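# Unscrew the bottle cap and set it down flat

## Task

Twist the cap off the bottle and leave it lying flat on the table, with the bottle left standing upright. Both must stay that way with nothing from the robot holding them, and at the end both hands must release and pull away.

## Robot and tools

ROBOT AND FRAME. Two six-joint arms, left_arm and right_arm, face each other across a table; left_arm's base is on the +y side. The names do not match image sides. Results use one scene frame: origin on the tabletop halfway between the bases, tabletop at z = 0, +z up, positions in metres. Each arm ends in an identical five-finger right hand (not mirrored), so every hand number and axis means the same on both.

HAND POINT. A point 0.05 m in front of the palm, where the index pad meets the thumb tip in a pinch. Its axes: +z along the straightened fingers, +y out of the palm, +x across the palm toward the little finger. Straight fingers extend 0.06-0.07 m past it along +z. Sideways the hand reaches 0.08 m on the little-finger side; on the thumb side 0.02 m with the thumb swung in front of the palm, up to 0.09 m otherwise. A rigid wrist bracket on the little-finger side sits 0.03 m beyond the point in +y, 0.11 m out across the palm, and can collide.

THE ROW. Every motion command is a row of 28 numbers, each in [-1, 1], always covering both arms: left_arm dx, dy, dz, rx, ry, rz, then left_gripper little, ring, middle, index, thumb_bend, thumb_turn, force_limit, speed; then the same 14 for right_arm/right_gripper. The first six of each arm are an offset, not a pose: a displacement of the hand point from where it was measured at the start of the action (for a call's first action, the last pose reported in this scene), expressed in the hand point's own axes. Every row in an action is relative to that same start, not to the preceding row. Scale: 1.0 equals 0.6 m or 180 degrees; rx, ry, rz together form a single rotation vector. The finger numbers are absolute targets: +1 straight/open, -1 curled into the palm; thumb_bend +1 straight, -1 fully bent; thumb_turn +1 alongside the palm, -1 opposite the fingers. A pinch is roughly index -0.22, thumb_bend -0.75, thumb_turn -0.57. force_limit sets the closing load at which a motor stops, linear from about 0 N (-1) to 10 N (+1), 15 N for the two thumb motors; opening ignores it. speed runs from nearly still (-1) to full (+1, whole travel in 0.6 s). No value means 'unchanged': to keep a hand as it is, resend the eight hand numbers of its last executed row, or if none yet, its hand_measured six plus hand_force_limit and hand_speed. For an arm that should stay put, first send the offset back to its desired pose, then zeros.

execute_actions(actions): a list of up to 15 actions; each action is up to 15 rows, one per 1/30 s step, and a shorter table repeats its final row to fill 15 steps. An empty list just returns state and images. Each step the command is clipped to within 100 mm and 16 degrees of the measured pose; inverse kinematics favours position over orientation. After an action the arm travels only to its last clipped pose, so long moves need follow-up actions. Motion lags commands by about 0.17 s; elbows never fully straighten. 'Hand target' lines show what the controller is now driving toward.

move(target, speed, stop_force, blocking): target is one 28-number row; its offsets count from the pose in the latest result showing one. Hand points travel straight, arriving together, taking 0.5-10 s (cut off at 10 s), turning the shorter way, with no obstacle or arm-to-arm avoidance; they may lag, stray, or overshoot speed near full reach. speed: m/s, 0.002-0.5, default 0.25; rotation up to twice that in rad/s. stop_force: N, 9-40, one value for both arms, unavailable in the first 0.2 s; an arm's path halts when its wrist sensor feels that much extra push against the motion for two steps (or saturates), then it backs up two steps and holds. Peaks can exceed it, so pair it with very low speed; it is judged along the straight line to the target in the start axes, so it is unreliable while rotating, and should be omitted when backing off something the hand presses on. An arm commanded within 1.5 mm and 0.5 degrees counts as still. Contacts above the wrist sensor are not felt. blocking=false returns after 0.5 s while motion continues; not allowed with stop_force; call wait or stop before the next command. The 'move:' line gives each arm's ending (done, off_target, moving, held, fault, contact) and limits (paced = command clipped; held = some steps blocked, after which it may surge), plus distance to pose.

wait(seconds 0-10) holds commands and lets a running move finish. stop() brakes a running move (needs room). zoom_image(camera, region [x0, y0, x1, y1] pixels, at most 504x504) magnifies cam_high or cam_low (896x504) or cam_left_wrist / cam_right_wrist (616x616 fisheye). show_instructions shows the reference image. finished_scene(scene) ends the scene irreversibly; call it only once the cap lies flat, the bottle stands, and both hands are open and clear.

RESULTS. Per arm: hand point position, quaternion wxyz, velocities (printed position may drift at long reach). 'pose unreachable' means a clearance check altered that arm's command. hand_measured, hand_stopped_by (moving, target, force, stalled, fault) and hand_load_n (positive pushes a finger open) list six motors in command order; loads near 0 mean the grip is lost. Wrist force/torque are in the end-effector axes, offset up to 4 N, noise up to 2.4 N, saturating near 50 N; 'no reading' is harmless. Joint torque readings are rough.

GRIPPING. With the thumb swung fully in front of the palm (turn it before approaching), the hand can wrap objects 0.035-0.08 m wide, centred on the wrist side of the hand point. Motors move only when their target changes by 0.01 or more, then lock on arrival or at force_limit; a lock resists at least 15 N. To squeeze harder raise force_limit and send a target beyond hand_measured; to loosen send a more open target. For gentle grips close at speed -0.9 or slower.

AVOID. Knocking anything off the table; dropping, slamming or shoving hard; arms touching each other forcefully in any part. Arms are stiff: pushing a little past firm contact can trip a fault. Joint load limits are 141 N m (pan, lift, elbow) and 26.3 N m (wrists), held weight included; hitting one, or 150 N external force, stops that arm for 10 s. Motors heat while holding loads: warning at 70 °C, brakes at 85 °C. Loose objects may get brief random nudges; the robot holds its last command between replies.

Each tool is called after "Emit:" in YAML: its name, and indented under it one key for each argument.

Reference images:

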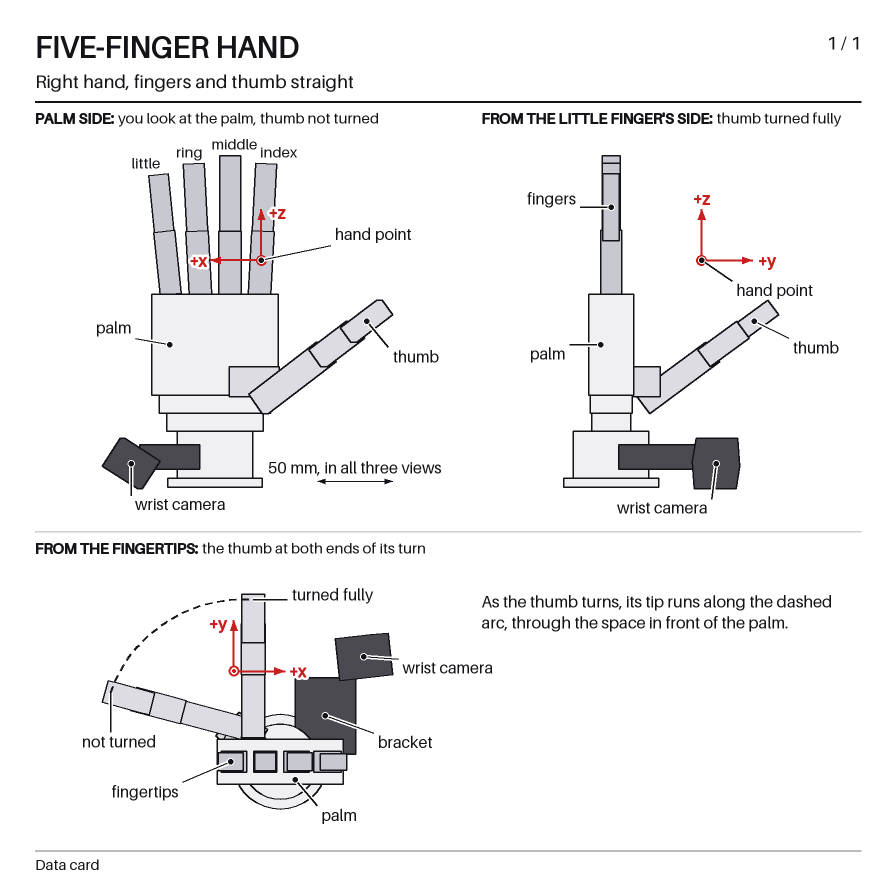

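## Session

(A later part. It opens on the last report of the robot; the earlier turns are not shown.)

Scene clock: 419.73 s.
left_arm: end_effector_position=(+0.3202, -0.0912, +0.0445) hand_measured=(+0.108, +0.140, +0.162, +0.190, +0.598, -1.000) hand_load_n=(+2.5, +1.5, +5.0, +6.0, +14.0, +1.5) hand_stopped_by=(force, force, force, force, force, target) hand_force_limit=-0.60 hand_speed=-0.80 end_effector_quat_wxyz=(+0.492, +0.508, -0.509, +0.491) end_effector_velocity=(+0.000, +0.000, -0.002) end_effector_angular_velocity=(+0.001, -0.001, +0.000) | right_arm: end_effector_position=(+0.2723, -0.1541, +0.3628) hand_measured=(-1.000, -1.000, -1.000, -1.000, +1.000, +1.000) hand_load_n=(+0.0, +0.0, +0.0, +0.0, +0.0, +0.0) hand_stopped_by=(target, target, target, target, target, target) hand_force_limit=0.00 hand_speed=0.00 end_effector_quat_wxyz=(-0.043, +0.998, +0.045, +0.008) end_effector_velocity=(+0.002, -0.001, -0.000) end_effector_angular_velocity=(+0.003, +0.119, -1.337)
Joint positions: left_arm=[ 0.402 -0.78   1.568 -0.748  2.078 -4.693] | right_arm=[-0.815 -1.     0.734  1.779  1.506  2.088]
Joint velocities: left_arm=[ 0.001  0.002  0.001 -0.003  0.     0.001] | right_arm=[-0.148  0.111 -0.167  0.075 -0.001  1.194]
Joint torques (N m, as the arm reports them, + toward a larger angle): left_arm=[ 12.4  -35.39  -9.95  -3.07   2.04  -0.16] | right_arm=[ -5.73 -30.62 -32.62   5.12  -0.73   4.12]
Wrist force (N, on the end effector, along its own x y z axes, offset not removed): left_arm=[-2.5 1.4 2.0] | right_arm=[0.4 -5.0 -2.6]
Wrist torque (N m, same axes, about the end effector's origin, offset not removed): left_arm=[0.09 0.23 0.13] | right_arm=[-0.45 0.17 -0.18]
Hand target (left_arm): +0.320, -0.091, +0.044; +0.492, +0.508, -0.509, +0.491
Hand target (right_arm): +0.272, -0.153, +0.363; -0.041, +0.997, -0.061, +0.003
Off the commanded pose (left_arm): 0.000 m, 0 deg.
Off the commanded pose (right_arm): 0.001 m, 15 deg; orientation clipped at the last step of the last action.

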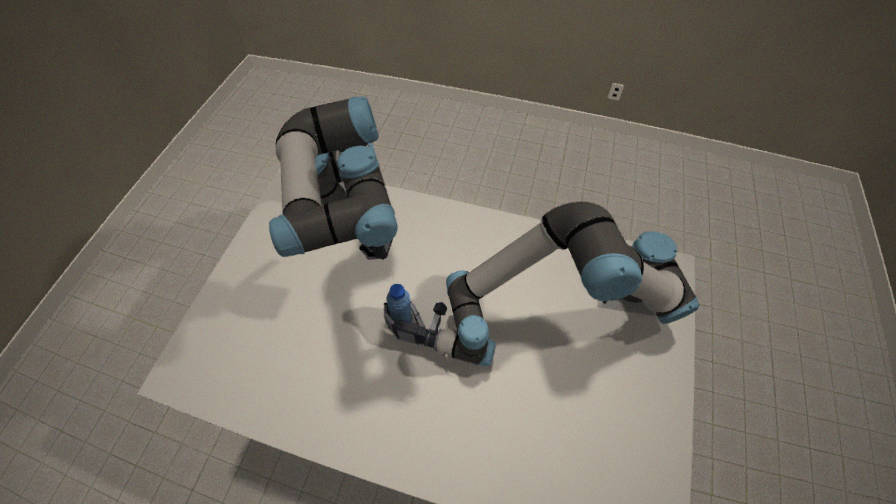

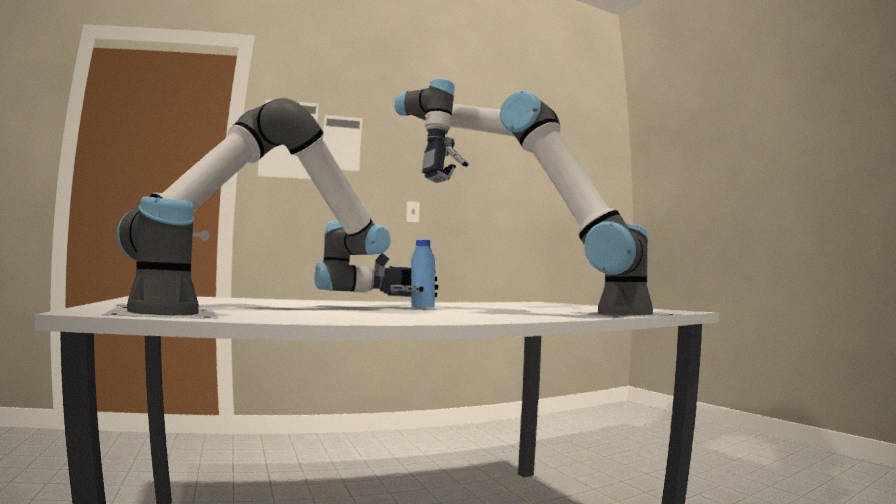

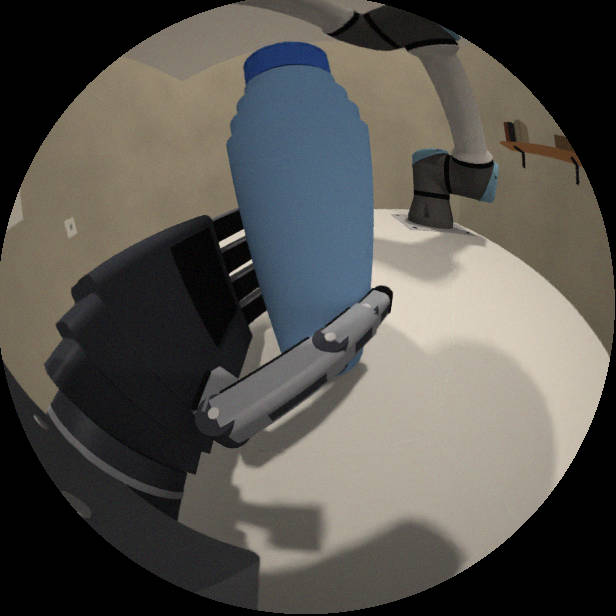

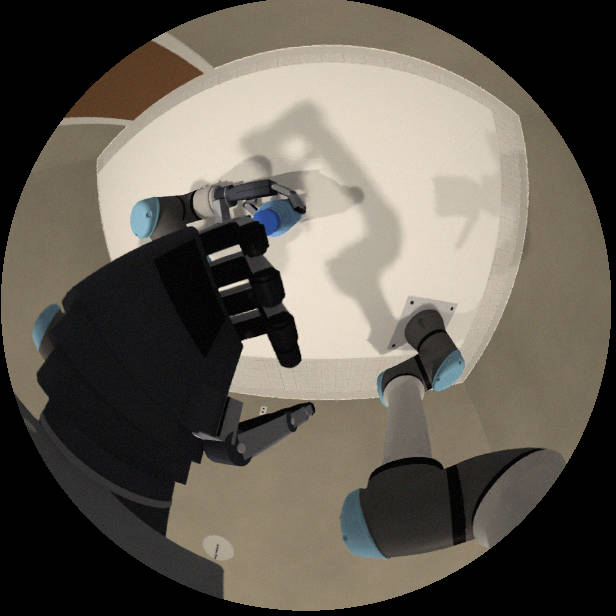

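Emit:
zoom_image:
  camera: "cam_low"
  region: [360, 230, 480, 320]

Region (360, 230, 480, 320) of cam_low's 896x504 image, scaled by 4.200, with more detail than that image has; it fills the top 378 rows of this view, and the rest is white.

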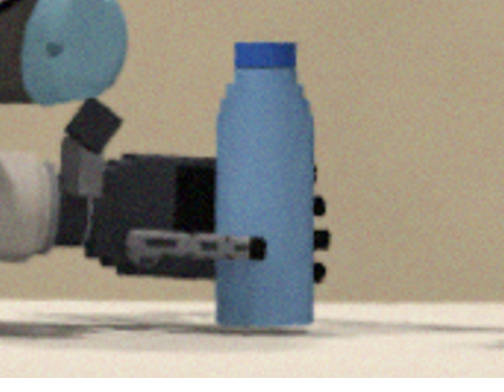

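Emit:
execute_actions:
  actions:
    - [[-0.007,0,0,0,0,0,-0.6,-0.6,-0.6,-0.6,-0.6,-1,-0.6,-0.8, 0,0,0,0,0,0.3,-1,-1,-1,-1,1,1,0,0]]
    - [[0,0,0,0,0,0,-0.6,-0.6,-0.6,-0.6,-0.6,-1,-0.6,-0.8, 0,0,0,0,0,0.3,-1,-1,-1,-1,1,1,0,0]]

Emit:
zoom_image:
  camera: "cam_low"
  region: [360, 230, 480, 320]

Scene clock: 439.87 s.
left_arm: end_effector_position=(+0.3202, -0.0911, +0.0404) hand_measured=(+0.108, +0.140, +0.162, +0.190, +0.598, -1.000) hand_load_n=(+2.5, +1.5, +5.0, +6.0, +14.0, +1.5) hand_stopped_by=(force, force, force, force, force, target) hand_force_limit=-0.60 hand_speed=-0.80 end_effector_quat_wxyz=(+0.492, +0.508, -0.509, +0.491) end_effector_velocity=(+0.000, +0.000, -0.000) end_effector_angular_velocity=(+0.001, +0.001, +0.001) | right_arm: end_effector_position=(+0.2750, -0.1553, +0.3628) hand_measured=(-1.000, -1.000, -1.000, -1.000, +1.000, +1.000) hand_load_n=(+0.0, +0.0, +0.0, +0.0, +0.0, +0.0) hand_stopped_by=(target, target, target, target, target, target) hand_force_limit=0.00 hand_speed=0.00 end_effector_quat_wxyz=(+0.032, -0.772, +0.634, +0.035) end_effector_velocity=(-0.001, -0.003, +0.000) end_effector_angular_velocity=(-0.015, +0.127, -1.326)
Joint positions: left_arm=[ 0.402 -0.774  1.569 -0.756  2.079 -4.693] | right_arm=[-1.011 -1.086  0.897  1.733  1.479  3.355]
Joint velocities: left_arm=[ 0.001 -0.     0.     0.001  0.    -0.   ] | right_arm=[-0.148 -0.237  0.384 -0.132 -0.005  1.183]
Joint torques (N m, as the arm reports them, + toward a larger angle): left_arm=[ 12.71 -39.68 -10.57  -2.77   2.02   1.19] | right_arm=[ -4.22 -50.75  -4.51  -0.19  -1.75   3.8 ]
Wrist force (N, on the end effector, along its own x y z axes, offset not removed): left_arm=[-2.8 -0.8 0.9] | right_arm=[1.3 -4.5 -2.0]
Wrist torque (N m, same axes, about the end effector's origin, offset not removed): left_arm=[-0.13 0.37 -0.15] | right_arm=[-0.54 0.03 -0.19]
Hand target (left_arm): +0.320, -0.091, +0.040; +0.492, +0.508, -0.509, +0.491
Hand target (right_arm): +0.275, -0.155, +0.363; -0.029, +0.702, -0.711, -0.038
Off the commanded pose (left_arm): 0.000 m, 0 deg.
Off the commanded pose (right_arm): 0.002 m, 16 deg; orientation clipped at the last step of the last action.

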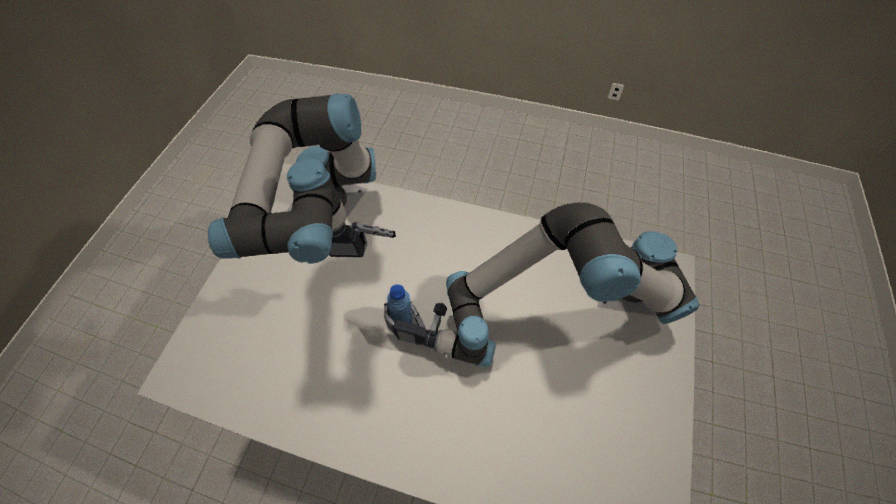

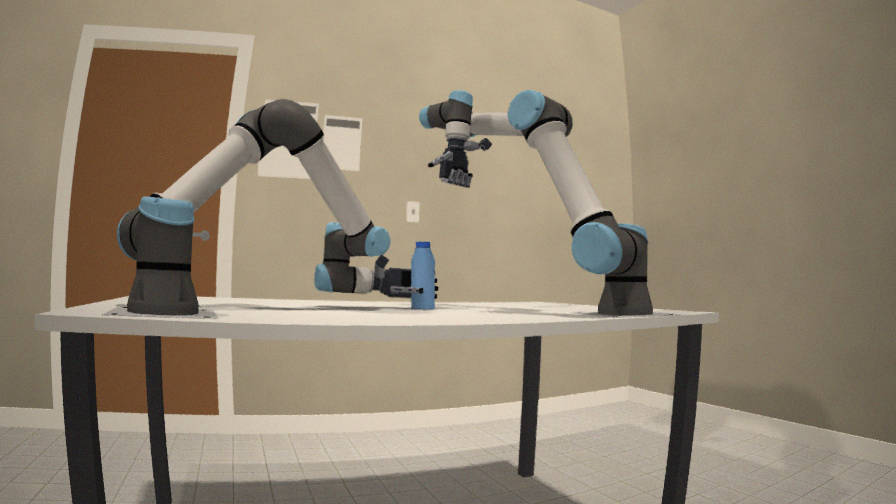

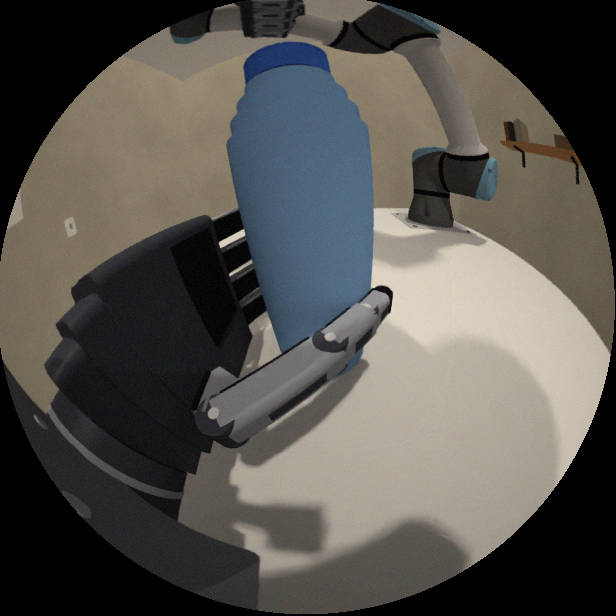

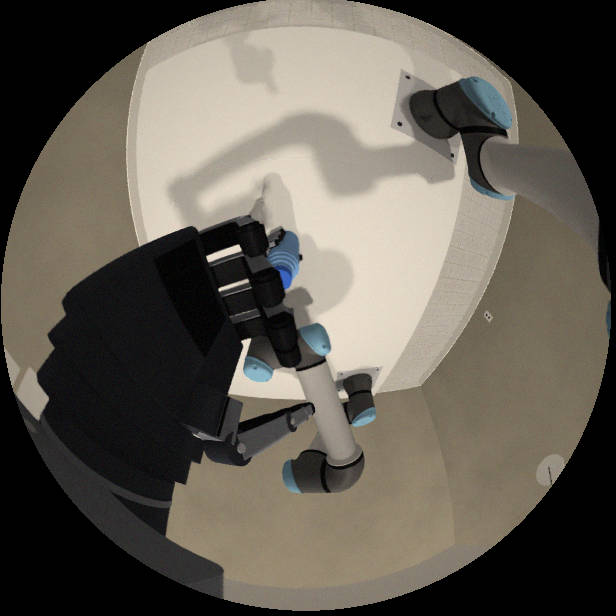

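Region (360, 230, 480, 320) of cam_low's 896x504 image, scaled by 4.200, with more detail than that image has; it fills the top 378 rows of this view, and the rest is white.

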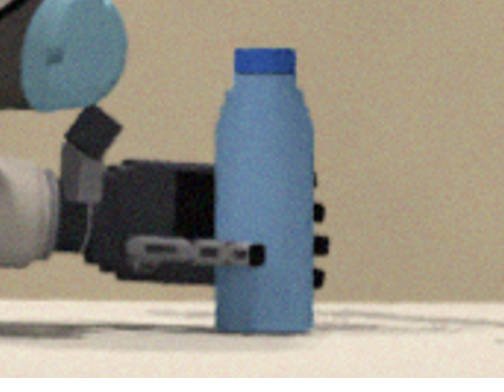

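Emit:
execute_actions:
  actions:
    - [[-0.0015,0,0,0,0,0,0.55,0.55,0.55,0.55,1,-1,-0.6,0.0, 0,0,0,0,0,0.3,-1,-1,-1,-1,1,1,0,0]]
    - [[0,0.0167,0.01,0,0.011,0,0.55,0.55,0.55,0.55,1,-1,-0.6,0.0, 0,0,0,0,0,0.3,-1,-1,-1,-1,1,1,0,0]]
    - [[0,0,0,0,0,0,0.55,0.55,0.55,0.55,1,-1,-0.6,0.0, 0,0,0,0,0,0.2,-1,-1,-1,-1,1,1,0,0]]

Scene clock: 464.80 s.
left_arm: end_effector_position=(+0.3103, -0.0970, +0.0393) hand_measured=(+0.550, +0.550, +0.550, +0.550, +1.000, -1.000) hand_load_n=(+0.0, +0.0, +0.0, +0.0, +0.0, +0.0) hand_stopped_by=(target, target, target, target, target, target) hand_force_limit=-0.60 hand_speed=0.00 end_effector_quat_wxyz=(+0.501, +0.500, -0.501, +0.499) end_effector_velocity=(+0.001, +0.000, -0.000) end_effector_angular_velocity=(+0.000, +0.000, +0.002) | right_arm: end_effector_position=(+0.2729, -0.1589, +0.3626) hand_measured=(-1.000, -1.000, -1.000, -1.000, +1.000, +1.000) hand_load_n=(+0.0, +0.0, +0.0, +0.0, +0.0, +0.0) hand_stopped_by=(target, target, target, target, target, target) hand_force_limit=0.00 hand_speed=0.00 end_effector_quat_wxyz=(-0.031, +0.116, +0.991, +0.058) end_effector_velocity=(+0.005, +0.003, +0.003) end_effector_angular_velocity=(-0.074, +0.010, -0.455)
Joint positions: left_arm=[ 0.383 -0.769  1.594 -0.824  2.06  -4.713] | right_arm=[-1.009 -1.379  1.309  1.635  1.439  5.356]
Joint velocities: left_arm=[ 0.001  0.    -0.001  0.001 -0.    -0.   ] | right_arm=[ 0.121  0.009 -0.043 -0.003  0.067  0.581]
Joint torques (N m, as the arm reports them, + toward a larger angle): left_arm=[  7.83 -39.21 -22.79   0.51   1.34   0.73] | right_arm=[  4.67 -13.2  -31.18  -0.38   2.02   1.72]
Wrist force (N, on the end effector, along its own x y z axes, offset not removed): left_arm=[0.5 4.6 -1.5] | right_arm=[0.0 -5.3 -1.2]
Wrist torque (N m, same axes, about the end effector's origin, offset not removed): left_arm=[0.69 -0.04 0.38] | right_arm=[-0.65 0.18 -0.39]
Hand target (left_arm): +0.310, -0.097, +0.039; +0.501, +0.500, -0.501, +0.499
Hand target (right_arm): +0.274, -0.158, +0.363; -0.029, +0.141, +0.988, +0.054
Off the commanded pose (left_arm): 0.000 m, 0 deg.
Off the commanded pose (right_arm): 0.001 m, 3 deg.

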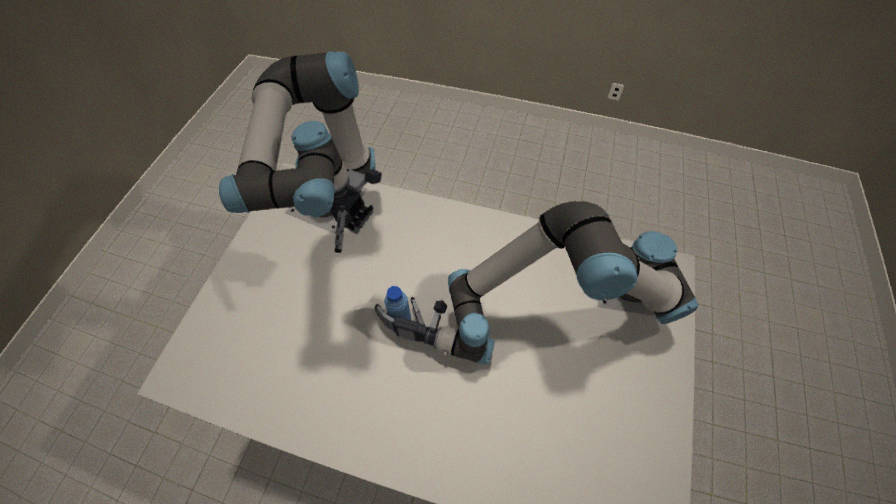

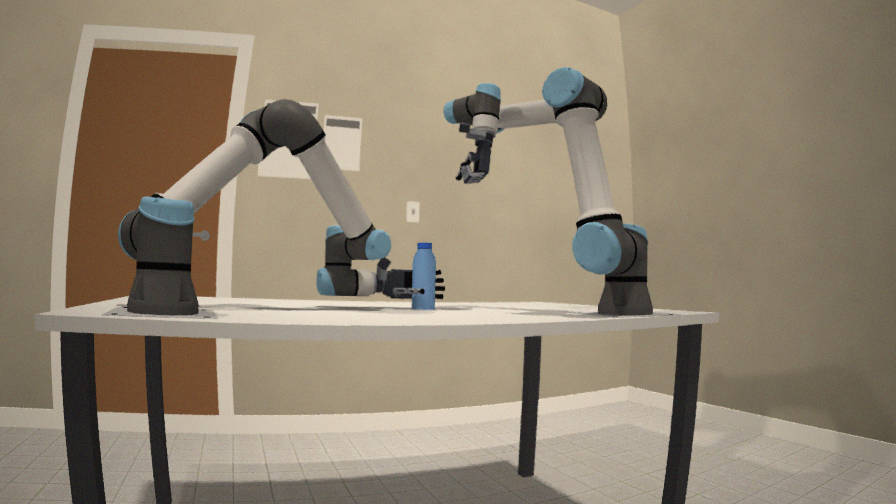

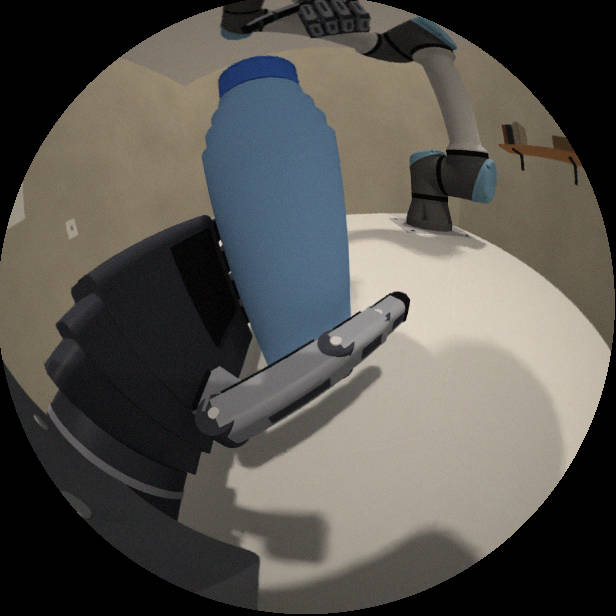

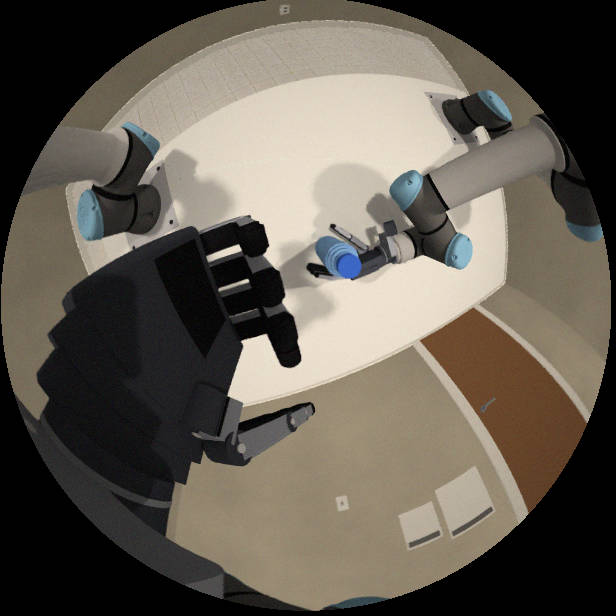

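Emit:
zoom_image:
  camera: "cam_right_wrist"
  region: [290, 200, 430, 310]

Emit:
zoom_image:
  camera: "cam_high"
  region: [350, 270, 470, 360]

Emit:
zoom_image:
  camera: "cam_low"
  region: [360, 230, 480, 320]

Region (290, 200, 430, 310) of cam_right_wrist's 616x616 image, scaled by 3.600, with more detail than that image has; it fills the top 396 rows of this view, and the rest is white.

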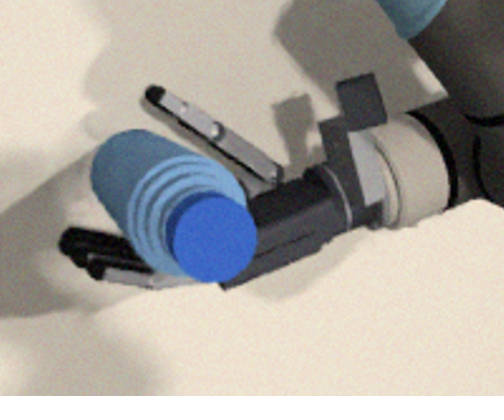

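Region (350, 270, 470, 360) of cam_high's 896x504 image, scaled by 4.200, with more detail than that image has; it fills the top 378 rows of this view, and the rest is white.

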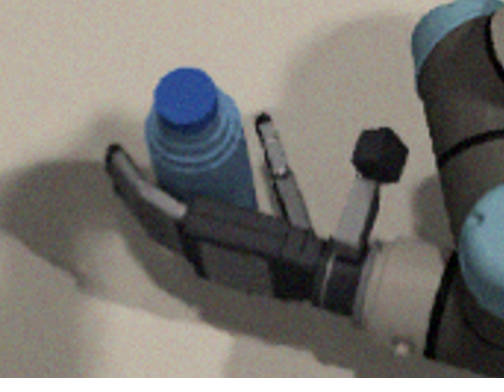

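Region (360, 230, 480, 320) of cam_low's 896x504 image, scaled by 4.200, with more detail than that image has; it fills the top 378 rows of this view, and the rest is white.

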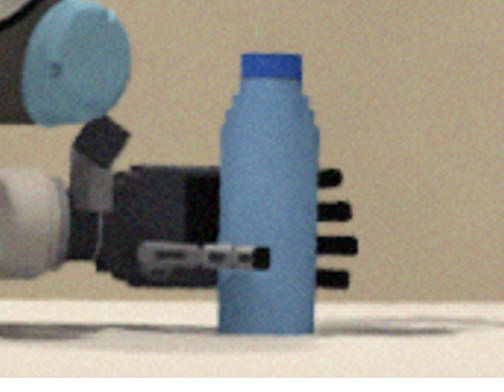

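Emit:
execute_actions:
  actions:
    - [[0,0.005,0.0117,0,0,0,0.55,0.55,0.55,0.55,1,-1,-0.6,0.0, 0,0,0,0,0,0,-1,-1,-1,-1,1,1,0,0]]
    - [[0,0,0,0,0,0,-0.8,-0.8,-0.8,-0.8,-0.8,-1,0.6,-0.7, 0,0,0,0,0,0,-1,-1,-1,-1,1,1,0,0]]
    - [[0,0,0,0,0,0,-0.8,-0.8,-0.8,-0.8,-0.8,-1,0.6,-0.7, 0,0,0,0,0,0,-1,-1,-1,-1,1,1,0,0]]
    - [[0,0,0,0,0,0,-0.8,-0.8,-0.8,-0.8,-0.8,-1,0.6,-0.7, 0,0,0,0,0,0,-1,-1,-1,-1,1,1,0,0]]

Scene clock: 497.80 s.
left_arm: end_effector_position=(+0.3073, -0.1039, +0.0393) hand_measured=(-0.028, -0.012, -0.012, +0.004, +0.686, -1.000) hand_load_n=(+10.5, +7.5, +8.5, +4.5, +20.0, +4.0) hand_stopped_by=(force, force, force, force, force, target) hand_force_limit=0.60 hand_speed=-0.70 end_effector_quat_wxyz=(+0.501, +0.500, -0.501, +0.499) end_effector_velocity=(+0.001, +0.000, +0.000) end_effector_angular_velocity=(-0.001, -0.001, +0.002) | right_arm: end_effector_position=(+0.2730, -0.1589, +0.3626) hand_measured=(-1.000, -1.000, -1.000, -1.000, +1.000, +1.000) hand_load_n=(+0.0, +0.0, +0.0, +0.0, +0.0, +0.0) hand_stopped_by=(target, target, target, target, target, target) hand_force_limit=0.00 hand_speed=0.00 end_effector_quat_wxyz=(-0.031, +0.116, +0.991, +0.058) end_effector_velocity=(-0.000, +0.000, +0.000) end_effector_angular_velocity=(+0.001, -0.000, -0.000)
Joint positions: left_arm=[ 0.373 -0.763  1.582 -0.818  2.05  -4.712] | right_arm=[-1.009 -1.379  1.309  1.635  1.439  5.357]
Joint velocities: left_arm=[ 0.002  0.     0.    -0.001  0.     0.001] | right_arm=[ 0.    -0.    -0.    -0.    -0.001  0.001]
Joint torques (N m, as the arm reports them, + toward a larger angle): left_arm=[ -2.04 -37.16 -12.66  -0.03  -0.5   -0.92] | right_arm=[  3.31 -34.54 -10.96   2.91   1.17   1.66]
Wrist force (N, on the end effector, along its own x y z axes, offset not removed): left_arm=[16.4 -2.4 -3.3] | right_arm=[1.5 -2.3 -1.6]
Wrist torque (N m, same axes, about the end effector's origin, offset not removed): left_arm=[-0.08 -0.56 0.00] | right_arm=[-0.04 -0.08 -0.10]
Hand target (left_arm): +0.307, -0.104, +0.039; +0.500, +0.500, -0.501, +0.499
Hand target (right_arm): +0.273, -0.159, +0.363; -0.031, +0.116, +0.991, +0.058
Off the commanded pose (left_arm): 0.000 m, 0 deg.
Off the commanded pose (right_arm): 0.000 m, 0 deg.

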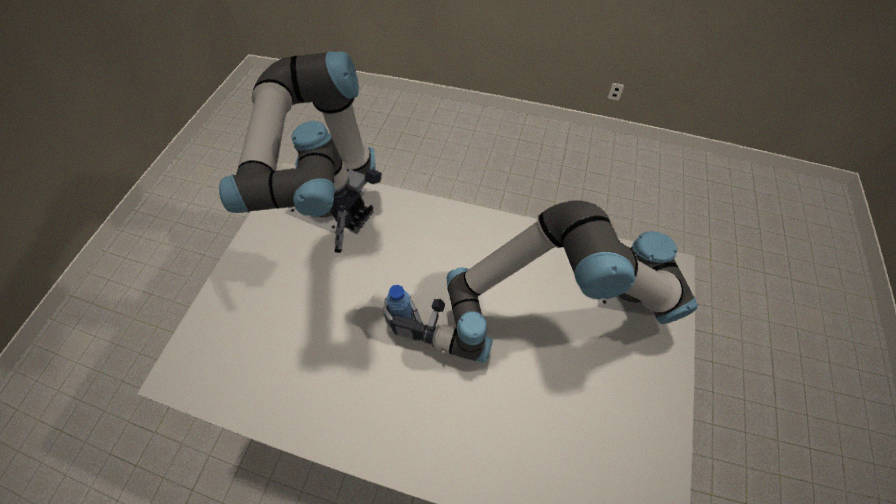

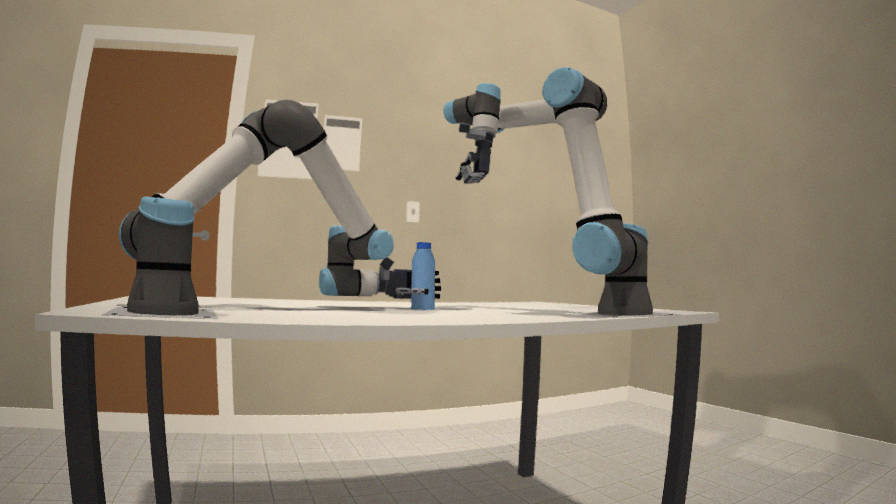

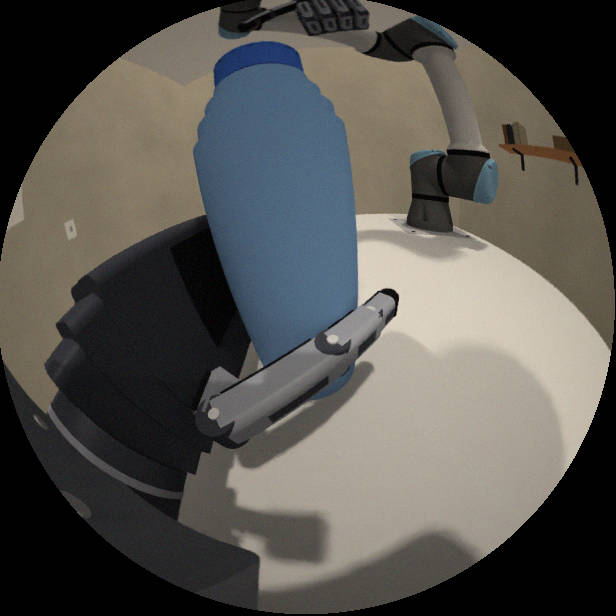

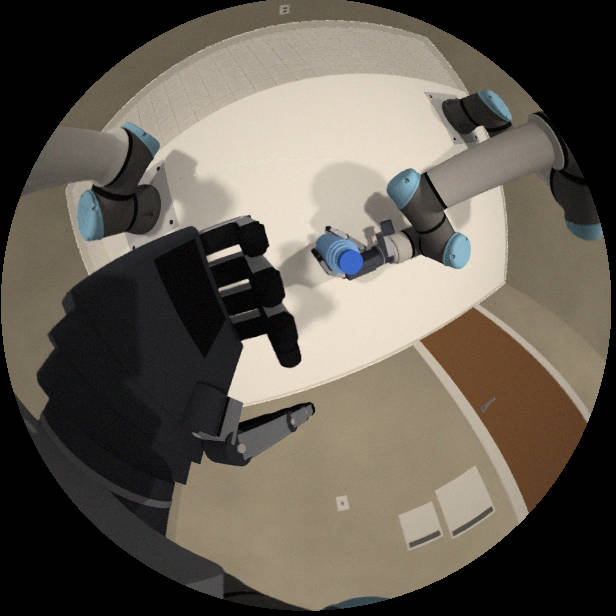

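Emit:
zoom_image:
  camera: "cam_low"
  region: [360, 110, 530, 320]

Emit:
zoom_image:
  camera: "cam_high"
  region: [300, 160, 460, 350]

Emit:
zoom_image:
  camera: "cam_left_wrist"
  region: [190, 0, 410, 110]

Region (360, 110, 530, 320) of cam_low's 896x504 image, scaled by 2.400, with more detail than that image has; it fills the left 408 columns of this view, and the rest is white.

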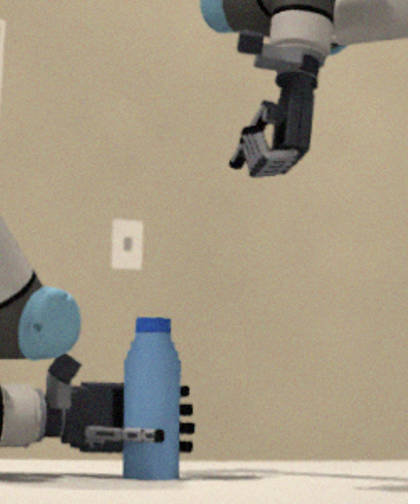

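Region (300, 160, 460, 350) of cam_high's 896x504 image, scaled by 2.653, with more detail than that image has; it fills the left 424 columns of this view, and the rest is white.

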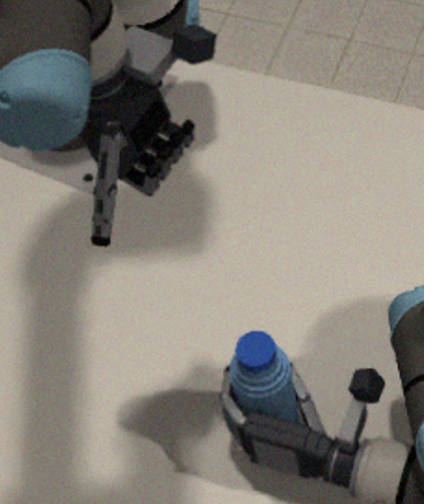

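Region (190, 0, 410, 110) of cam_left_wrist's 616x616 image, scaled by 2.291, with more detail than that image has.

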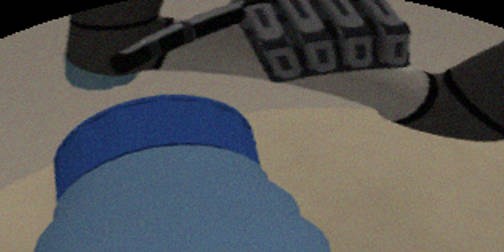

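Emit:
move:
  target: [0,0,0,0,0,0,-0.8,-0.8,-0.8,-0.8,-0.8,-1,0.6,-0.7, 0.0123,0.1373,0.2808,0.0372,-0.0199,-0.0743,-1,-1,-1,-1,1,1,0,0]
  speed: 0.2

Scene clock: 561.67 s.
left_arm: end_effector_position=(+0.3073, -0.1039, +0.0393) hand_measured=(-0.028, -0.012, -0.012, +0.004, +0.686, -1.000) hand_load_n=(+10.5, +7.5, +8.5, +4.5, +20.0, +4.0) hand_stopped_by=(force, force, force, force, force, target) hand_force_limit=0.60 hand_speed=-0.70 end_effector_quat_wxyz=(+0.500, +0.500, -0.501, +0.499) end_effector_velocity=(-0.001, +0.000, -0.001) end_effector_angular_velocity=(+0.002, +0.002, -0.001) | right_arm: end_effector_position=(+0.2768, -0.0572, +0.2049) hand_measured=(-1.000, -1.000, -1.000, -1.000, +1.000, +1.000) hand_load_n=(+0.0, +0.0, +0.0, +0.0, +0.0, +0.0) hand_stopped_by=(target, target, target, target, target, target) hand_force_limit=0.00 hand_speed=0.00 end_effector_quat_wxyz=(+0.000, +0.000, +1.000, +0.000) end_effector_velocity=(+0.000, +0.001, -0.001) end_effector_angular_velocity=(-0.002, -0.001, +0.004)
Joint positions: left_arm=[ 0.373 -0.763  1.582 -0.818  2.05  -4.712] | right_arm=[-0.763 -1.106  1.33   1.346  1.57   5.369]
Joint velocities: left_arm=[-0.001  0.     0.002  0.001 -0.    -0.001] | right_arm=[ 0.002  0.003 -0.002 -0.001  0.002 -0.002]
Joint torques (N m, as the arm reports them, + toward a larger angle): left_arm=[ -2.79 -31.32 -12.05  -0.13  -0.64   3.25] | right_arm=[  8.28 -25.91 -31.97  -0.12   1.43  -1.72]
Wrist force (N, on the end effector, along its own x y z axes, offset not removed): left_arm=[13.2 -2.7 -1.2] | right_arm=[-0.1 -3.1 -0.7]
Wrist torque (N m, same axes, about the end effector's origin, offset not removed): left_arm=[-0.07 -0.16 -0.14] | right_arm=[-0.46 0.27 -0.28]
Hand target (left_arm): +0.307, -0.104, +0.039; +0.501, +0.500, -0.501, +0.499
Hand target (right_arm): +0.277, -0.057, +0.205; +0.000, +0.000, +1.000, +0.000
Off the commanded pose (left_arm): 0.000 m, 0 deg.
Off the commanded pose (right_arm): 0.000 m, 0 deg.
move: done

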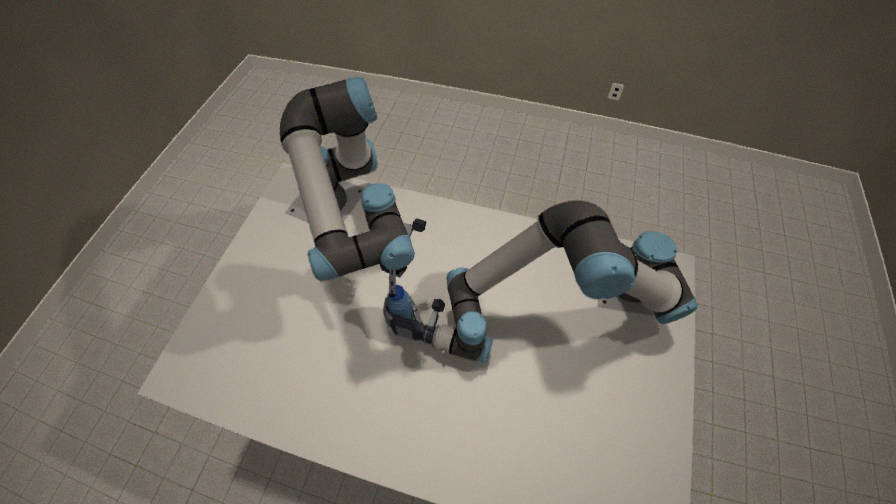

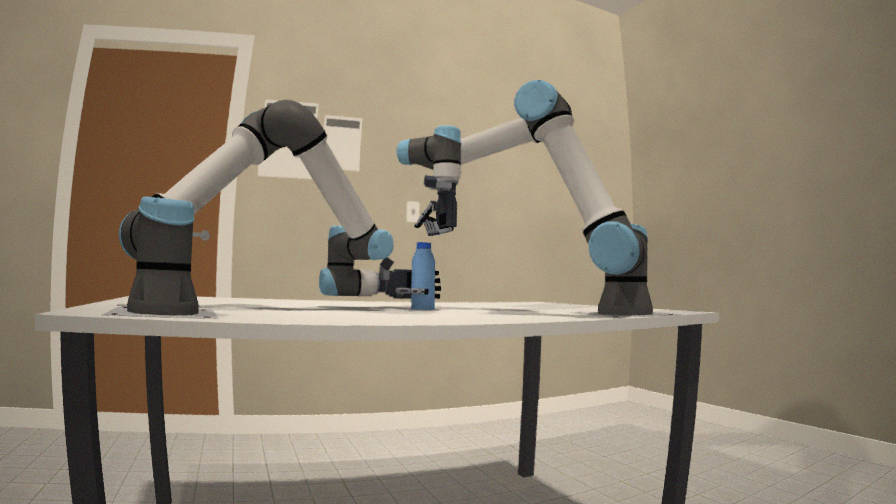

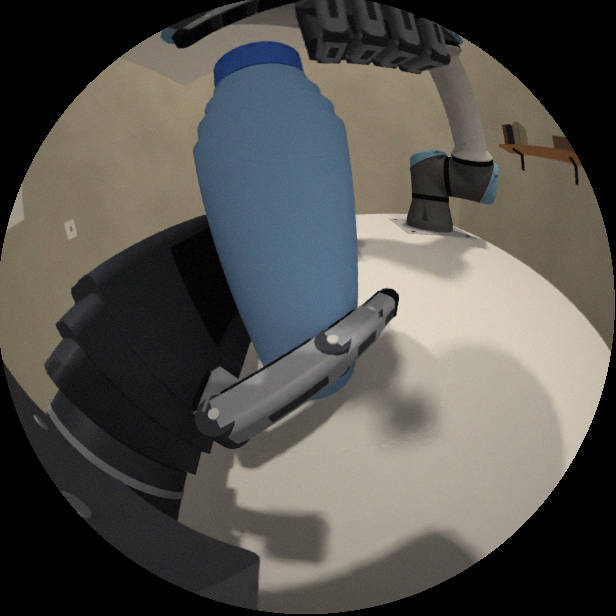

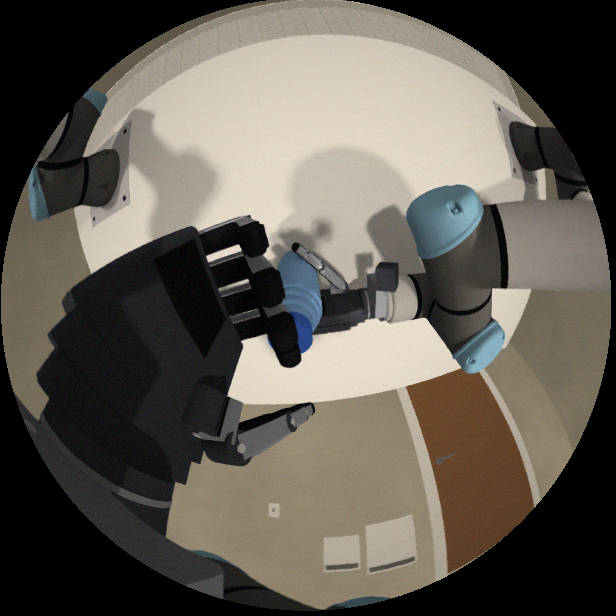

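Emit:
zoom_image:
  camera: "cam_low"
  region: [380, 170, 480, 280]

Emit:
zoom_image:
  camera: "cam_left_wrist"
  region: [150, 0, 470, 130]

Emit:
zoom_image:
  camera: "cam_high"
  region: [350, 230, 460, 340]

Region (380, 170, 480, 280) of cam_low's 896x504 image, scaled by 4.582, with more detail than that image has; it fills the left 458 columns of this view, and the rest is white.

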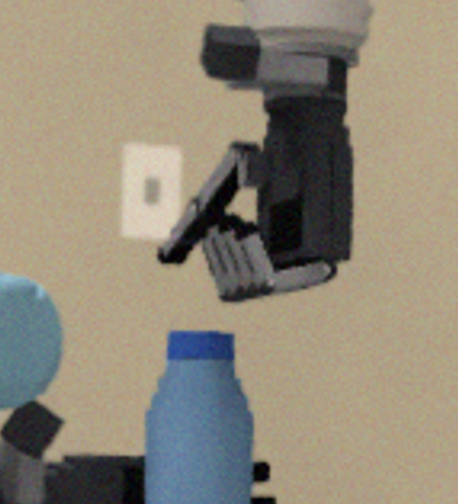

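Region (150, 0, 470, 130) of cam_left_wrist's 616x616 image, scaled by 1.575, with more detail than that image has; it fills the top 205 rows of this view, and the rest is white.

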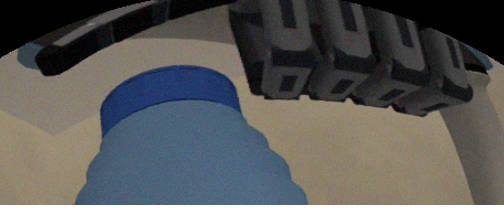

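Region (350, 230, 460, 340) of cam_high's 896x504 image, scaled by 4.582, with more detail than that image has.

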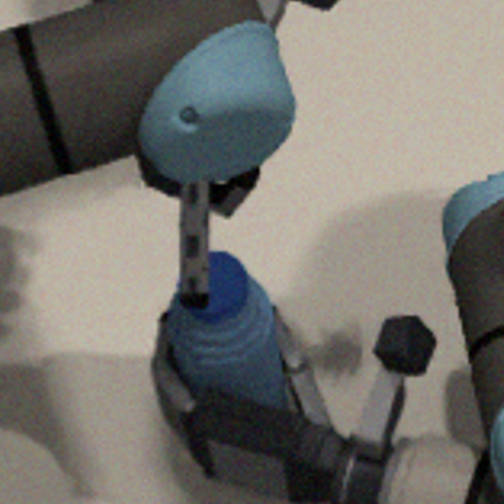

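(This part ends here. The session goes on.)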